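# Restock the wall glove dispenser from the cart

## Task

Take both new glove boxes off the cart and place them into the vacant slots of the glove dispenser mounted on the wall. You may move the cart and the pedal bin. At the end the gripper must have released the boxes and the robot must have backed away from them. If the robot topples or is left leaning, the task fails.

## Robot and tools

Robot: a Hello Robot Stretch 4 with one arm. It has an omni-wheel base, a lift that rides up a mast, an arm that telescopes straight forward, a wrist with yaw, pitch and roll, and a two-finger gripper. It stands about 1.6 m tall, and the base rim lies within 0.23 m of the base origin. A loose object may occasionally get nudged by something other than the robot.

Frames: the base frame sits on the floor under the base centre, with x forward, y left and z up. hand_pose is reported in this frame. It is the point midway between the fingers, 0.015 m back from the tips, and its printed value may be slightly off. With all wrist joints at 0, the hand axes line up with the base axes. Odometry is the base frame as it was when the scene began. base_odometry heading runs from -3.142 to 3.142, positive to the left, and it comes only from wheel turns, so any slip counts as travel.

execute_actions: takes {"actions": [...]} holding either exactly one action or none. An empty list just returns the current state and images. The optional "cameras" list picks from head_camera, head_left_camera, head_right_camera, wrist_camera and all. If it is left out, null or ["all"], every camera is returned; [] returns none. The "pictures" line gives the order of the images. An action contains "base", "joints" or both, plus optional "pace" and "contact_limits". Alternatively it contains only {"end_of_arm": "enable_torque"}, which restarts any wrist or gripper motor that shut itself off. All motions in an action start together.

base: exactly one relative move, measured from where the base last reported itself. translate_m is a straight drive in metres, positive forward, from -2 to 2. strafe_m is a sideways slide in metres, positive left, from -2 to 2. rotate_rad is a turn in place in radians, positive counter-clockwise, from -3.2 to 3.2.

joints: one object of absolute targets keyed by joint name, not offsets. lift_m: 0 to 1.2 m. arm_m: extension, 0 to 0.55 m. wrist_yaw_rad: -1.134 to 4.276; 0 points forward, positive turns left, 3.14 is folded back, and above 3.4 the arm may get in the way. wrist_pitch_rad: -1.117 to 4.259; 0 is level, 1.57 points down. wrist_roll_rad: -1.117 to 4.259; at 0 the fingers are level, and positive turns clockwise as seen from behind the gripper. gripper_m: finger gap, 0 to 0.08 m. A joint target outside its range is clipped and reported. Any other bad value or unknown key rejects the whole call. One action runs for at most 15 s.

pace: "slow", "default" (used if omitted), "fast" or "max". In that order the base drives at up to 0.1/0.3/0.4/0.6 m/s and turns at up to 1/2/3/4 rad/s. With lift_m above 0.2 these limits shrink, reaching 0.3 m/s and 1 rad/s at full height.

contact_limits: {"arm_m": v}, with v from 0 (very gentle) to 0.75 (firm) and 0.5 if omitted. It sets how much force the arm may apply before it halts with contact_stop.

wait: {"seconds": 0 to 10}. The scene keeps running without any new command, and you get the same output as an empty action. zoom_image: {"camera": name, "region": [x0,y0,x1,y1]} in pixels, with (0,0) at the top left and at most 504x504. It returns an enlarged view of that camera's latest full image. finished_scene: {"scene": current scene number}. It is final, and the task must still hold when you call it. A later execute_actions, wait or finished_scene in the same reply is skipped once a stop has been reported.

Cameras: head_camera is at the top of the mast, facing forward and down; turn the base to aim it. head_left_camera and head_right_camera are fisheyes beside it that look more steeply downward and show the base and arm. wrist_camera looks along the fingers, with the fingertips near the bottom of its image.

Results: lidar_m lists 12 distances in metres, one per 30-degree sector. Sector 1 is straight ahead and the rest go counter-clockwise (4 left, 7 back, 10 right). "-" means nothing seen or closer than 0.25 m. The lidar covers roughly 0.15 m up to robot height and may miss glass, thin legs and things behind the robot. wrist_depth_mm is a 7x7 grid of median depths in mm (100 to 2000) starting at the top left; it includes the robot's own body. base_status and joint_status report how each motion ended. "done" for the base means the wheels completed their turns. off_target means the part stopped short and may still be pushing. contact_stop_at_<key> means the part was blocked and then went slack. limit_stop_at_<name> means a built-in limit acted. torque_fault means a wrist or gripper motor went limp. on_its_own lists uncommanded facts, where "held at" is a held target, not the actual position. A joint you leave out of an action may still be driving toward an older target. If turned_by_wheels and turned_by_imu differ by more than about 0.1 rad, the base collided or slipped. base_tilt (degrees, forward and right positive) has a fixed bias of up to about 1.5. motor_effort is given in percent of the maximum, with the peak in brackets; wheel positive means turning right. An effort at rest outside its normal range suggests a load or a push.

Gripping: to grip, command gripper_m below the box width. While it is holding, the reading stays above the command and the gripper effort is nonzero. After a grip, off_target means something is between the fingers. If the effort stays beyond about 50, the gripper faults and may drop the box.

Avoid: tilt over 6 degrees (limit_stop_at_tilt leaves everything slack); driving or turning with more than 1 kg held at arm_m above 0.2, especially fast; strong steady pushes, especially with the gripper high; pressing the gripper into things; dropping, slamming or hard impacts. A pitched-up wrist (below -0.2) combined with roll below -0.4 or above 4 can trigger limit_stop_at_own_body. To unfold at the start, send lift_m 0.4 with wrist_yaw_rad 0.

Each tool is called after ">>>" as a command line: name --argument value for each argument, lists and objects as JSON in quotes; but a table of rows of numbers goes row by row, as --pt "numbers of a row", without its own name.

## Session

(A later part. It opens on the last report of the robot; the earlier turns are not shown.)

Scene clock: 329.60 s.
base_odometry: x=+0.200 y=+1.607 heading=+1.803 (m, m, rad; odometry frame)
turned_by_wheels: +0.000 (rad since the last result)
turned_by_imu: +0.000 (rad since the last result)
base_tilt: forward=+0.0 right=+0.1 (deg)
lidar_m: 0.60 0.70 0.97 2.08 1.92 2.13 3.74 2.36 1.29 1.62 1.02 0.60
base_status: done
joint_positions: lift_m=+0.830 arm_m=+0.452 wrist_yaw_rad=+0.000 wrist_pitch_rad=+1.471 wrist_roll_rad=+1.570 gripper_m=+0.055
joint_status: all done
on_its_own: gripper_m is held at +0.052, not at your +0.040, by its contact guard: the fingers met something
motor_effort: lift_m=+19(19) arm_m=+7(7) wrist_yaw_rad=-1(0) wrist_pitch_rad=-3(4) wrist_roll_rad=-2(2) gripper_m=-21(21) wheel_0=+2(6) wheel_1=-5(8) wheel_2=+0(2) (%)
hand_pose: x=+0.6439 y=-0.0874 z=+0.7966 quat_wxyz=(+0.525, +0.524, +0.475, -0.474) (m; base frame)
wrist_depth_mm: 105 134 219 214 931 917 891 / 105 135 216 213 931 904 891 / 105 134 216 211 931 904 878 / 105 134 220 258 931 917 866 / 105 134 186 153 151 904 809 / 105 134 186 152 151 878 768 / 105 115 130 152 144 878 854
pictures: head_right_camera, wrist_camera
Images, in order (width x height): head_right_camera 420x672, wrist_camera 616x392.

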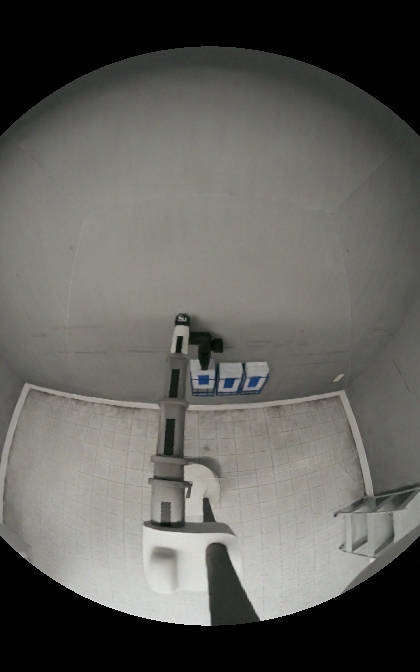

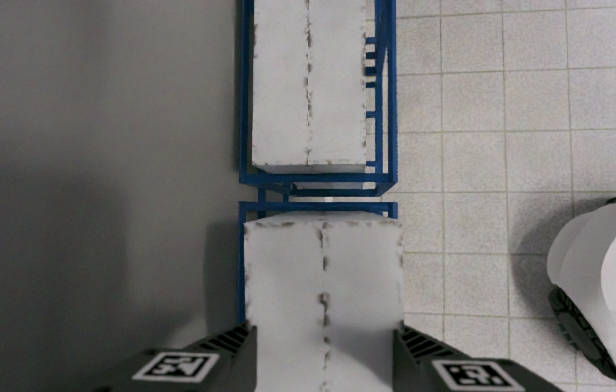

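>>> execute_actions --actions '[{"joints":{"lift_m":0.78},"pace":"slow"}]' --cameras '["wrist_camera"]'

>>> execute_actions --actions '[{"joints":{"gripper_m":0.072},"pace":"slow"}]' --cameras '[]'

>>> execute_actions --actions '[{"joints":{"lift_m":0.88}}]' --cameras '["wrist_camera"]'

>>> execute_actions --actions '[{"base":{"translate_m":-0.5},"joints":{"arm_m":0.0},"pace":"fast"}]' --cameras '["head_camera"]'

>>> zoom_image --camera "head_camera" --region '[170,250,330,370]'

Scene clock: 342.73 s.
base_odometry: x=+0.200 y=+1.607 heading=+1.803 (m, m, rad; odometry frame)
turned_by_wheels: +0.000 (rad since the last result)
turned_by_imu: +0.000 (rad since the last result)
base_tilt: forward=+0.0 right=+0.1 (deg)
lidar_m: 0.60 0.72 0.98 2.07 1.93 2.08 3.75 2.36 1.29 1.61 0.99 0.63
base_status: not commanded
joint_positions: lift_m=+0.780 arm_m=+0.452 wrist_yaw_rad=+0.000 wrist_pitch_rad=+1.471 wrist_roll_rad=+1.570 gripper_m=+0.055
joint_status: all done
on_its_own: gripper_m is held at +0.052, not at your +0.040, by its contact guard: the fingers met something
motor_effort: lift_m=+19(20) arm_m=+7(7) wrist_yaw_rad=-1(1) wrist_pitch_rad=-3(3) wrist_roll_rad=-1(1) gripper_m=-21(20) wheel_0=+2(3) wheel_1=-4(5) wheel_2=+0(0) (%)
hand_pose: x=+0.6440 y=-0.0874 z=+0.7467 quat_wxyz=(+0.525, +0.524, +0.475, -0.474) (m; base frame)
wrist_depth_mm: 105 134 172 162 891 854 854 / 105 134 172 161 891 854 842 / 105 135 172 161 866 854 831 / 105 134 202 197 878 854 831 / 105 135 186 153 152 854 788 / 105 135 200 152 151 842 809 / 105 115 130 152 143 831 809
pictures: wrist_camera
Images, in order (width x height): wrist_camera 616x392.

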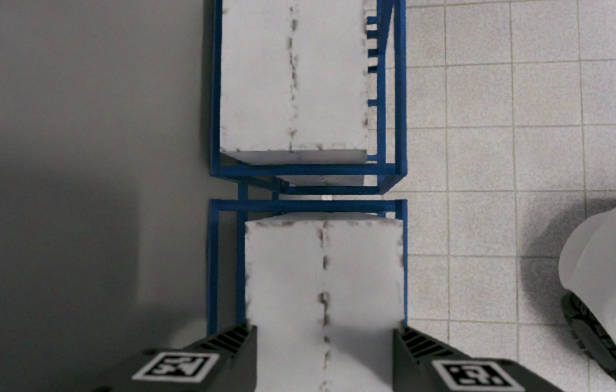

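Scene clock: 343.67 s.
base_odometry: x=+0.200 y=+1.607 heading=+1.803 (m, m, rad; odometry frame)
turned_by_wheels: +0.000 (rad since the last result)
turned_by_imu: +0.000 (rad since the last result)
base_tilt: forward=+0.0 right=+0.0 (deg)
lidar_m: 0.58 0.70 0.97 2.08 1.93 2.11 3.75 2.36 1.30 1.62 0.99 0.60
base_status: not commanded
joint_positions: lift_m=+0.780 arm_m=+0.452 wrist_yaw_rad=+0.000 wrist_pitch_rad=+1.471 wrist_roll_rad=+1.570 gripper_m=+0.072
joint_status: all done
motor_effort: lift_m=+20(19) arm_m=+7(7) wrist_yaw_rad=+0(1) wrist_pitch_rad=-2(3) wrist_roll_rad=-1(2) gripper_m=+0(20) wheel_0=+2(2) wheel_1=-5(4) wheel_2=+0(1) (%)
hand_pose: x=+0.6440 y=-0.0874 z=+0.7467 quat_wxyz=(+0.525, +0.524, +0.475, -0.474) (m; base frame)
wrist_depth_mm: 106 133 170 164 402 878 866 / 107 133 171 162 878 878 831 / 107 133 185 163 878 866 831 / 107 133 200 199 854 842 831 / 107 133 184 159 190 854 820 / 107 133 172 158 157 831 809 / - 110 138 156 154 125 809
pictures: none
No camera images: the call's "cameras" was empty. Leave "cameras" out to get every camera's image.

Scene clock: 345.10 s.
base_odometry: x=+0.200 y=+1.607 heading=+1.803 (m, m, rad; odometry frame)
turned_by_wheels: +0.000 (rad since the last result)
turned_by_imu: +0.000 (rad since the last result)
base_tilt: forward=+0.0 right=+0.0 (deg)
lidar_m: 0.58 0.73 0.98 2.09 1.91 2.11 3.76 2.37 1.30 1.61 1.00 0.62
base_status: not commanded
joint_positions: lift_m=+0.880 arm_m=+0.452 wrist_yaw_rad=+0.000 wrist_pitch_rad=+1.471 wrist_roll_rad=+1.570 gripper_m=+0.072
joint_status: all done
motor_effort: lift_m=+22(24) arm_m=+6(7) wrist_yaw_rad=+0(1) wrist_pitch_rad=-2(2) wrist_roll_rad=-2(2) gripper_m=+1(2) wheel_0=+2(2) wheel_1=-4(4) wheel_2=+0(0) (%)
hand_pose: x=+0.6440 y=-0.0874 z=+0.8464 quat_wxyz=(+0.525, +0.524, +0.475, -0.474) (m; base frame)
wrist_depth_mm: 106 133 217 268 991 976 931 / 107 134 218 265 1008 960 931 / 107 134 218 264 1008 946 946 / 107 134 216 296 960 946 917 / 107 133 217 260 976 946 788 / 107 133 200 257 960 946 778 / - 110 138 256 307 125 904
pictures: wrist_camera
Images, in order (width x height): wrist_camera 616x392.

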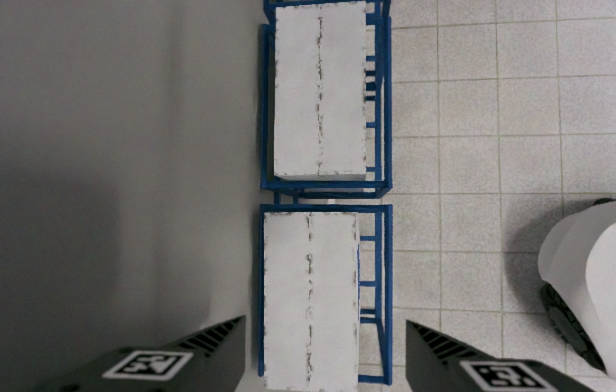

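Scene clock: 347.83 s.
base_odometry: x=+0.315 y=+1.120 heading=+1.803 (m, m, rad; odometry frame)
turned_by_wheels: +0.000 (rad since the last result)
turned_by_imu: +0.000 (rad since the last result)
base_tilt: forward=+0.1 right=+0.1 (deg)
lidar_m: 1.09 1.23 1.66 2.08 1.65 2.09 3.10 2.35 1.26 1.21 1.67 1.13
base_status: done
joint_positions: lift_m=+0.880 arm_m=+0.001 wrist_yaw_rad=+0.000 wrist_pitch_rad=+1.471 wrist_roll_rad=+1.570 gripper_m=+0.072
joint_status: all done
motor_effort: lift_m=+22(22) arm_m=-6(8) wrist_yaw_rad=+1(2) wrist_pitch_rad=-3(3) wrist_roll_rad=-3(2) gripper_m=+1(3) wheel_0=-2(9) wheel_1=-2(10) wheel_2=-1(11) (%)
hand_pose: x=+0.1933 y=-0.0874 z=+0.8464 quat_wxyz=(+0.524, +0.524, +0.474, -0.474) (m; base frame)
wrist_depth_mm: 1160 1138 1078 1042 991 976 946 / 1138 1118 1098 1042 1008 976 931 / 1160 1098 1042 991 991 946 931 / 1138 1098 1060 1008 976 946 917 / 1118 1098 1025 1008 768 741 488 / 1118 1078 1042 1008 759 741 904 / 1098 110 138 1008 768 125 904
pictures: head_camera
Images, in order (width x height): head_camera 420x560.

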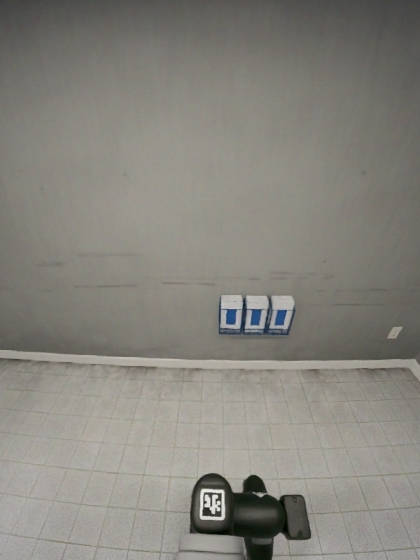

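Region (170, 250, 330, 370) of head_camera's 420x560 image, scaled by 3.150, with more detail than that image has; it fills the top 378 rows of this view, and the rest is white.

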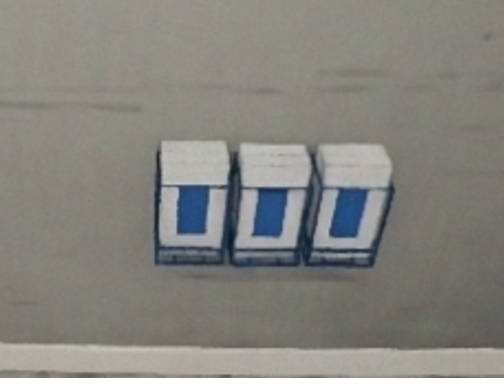

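>>> finished_scene --scene 1

The scene is finished: the task was done.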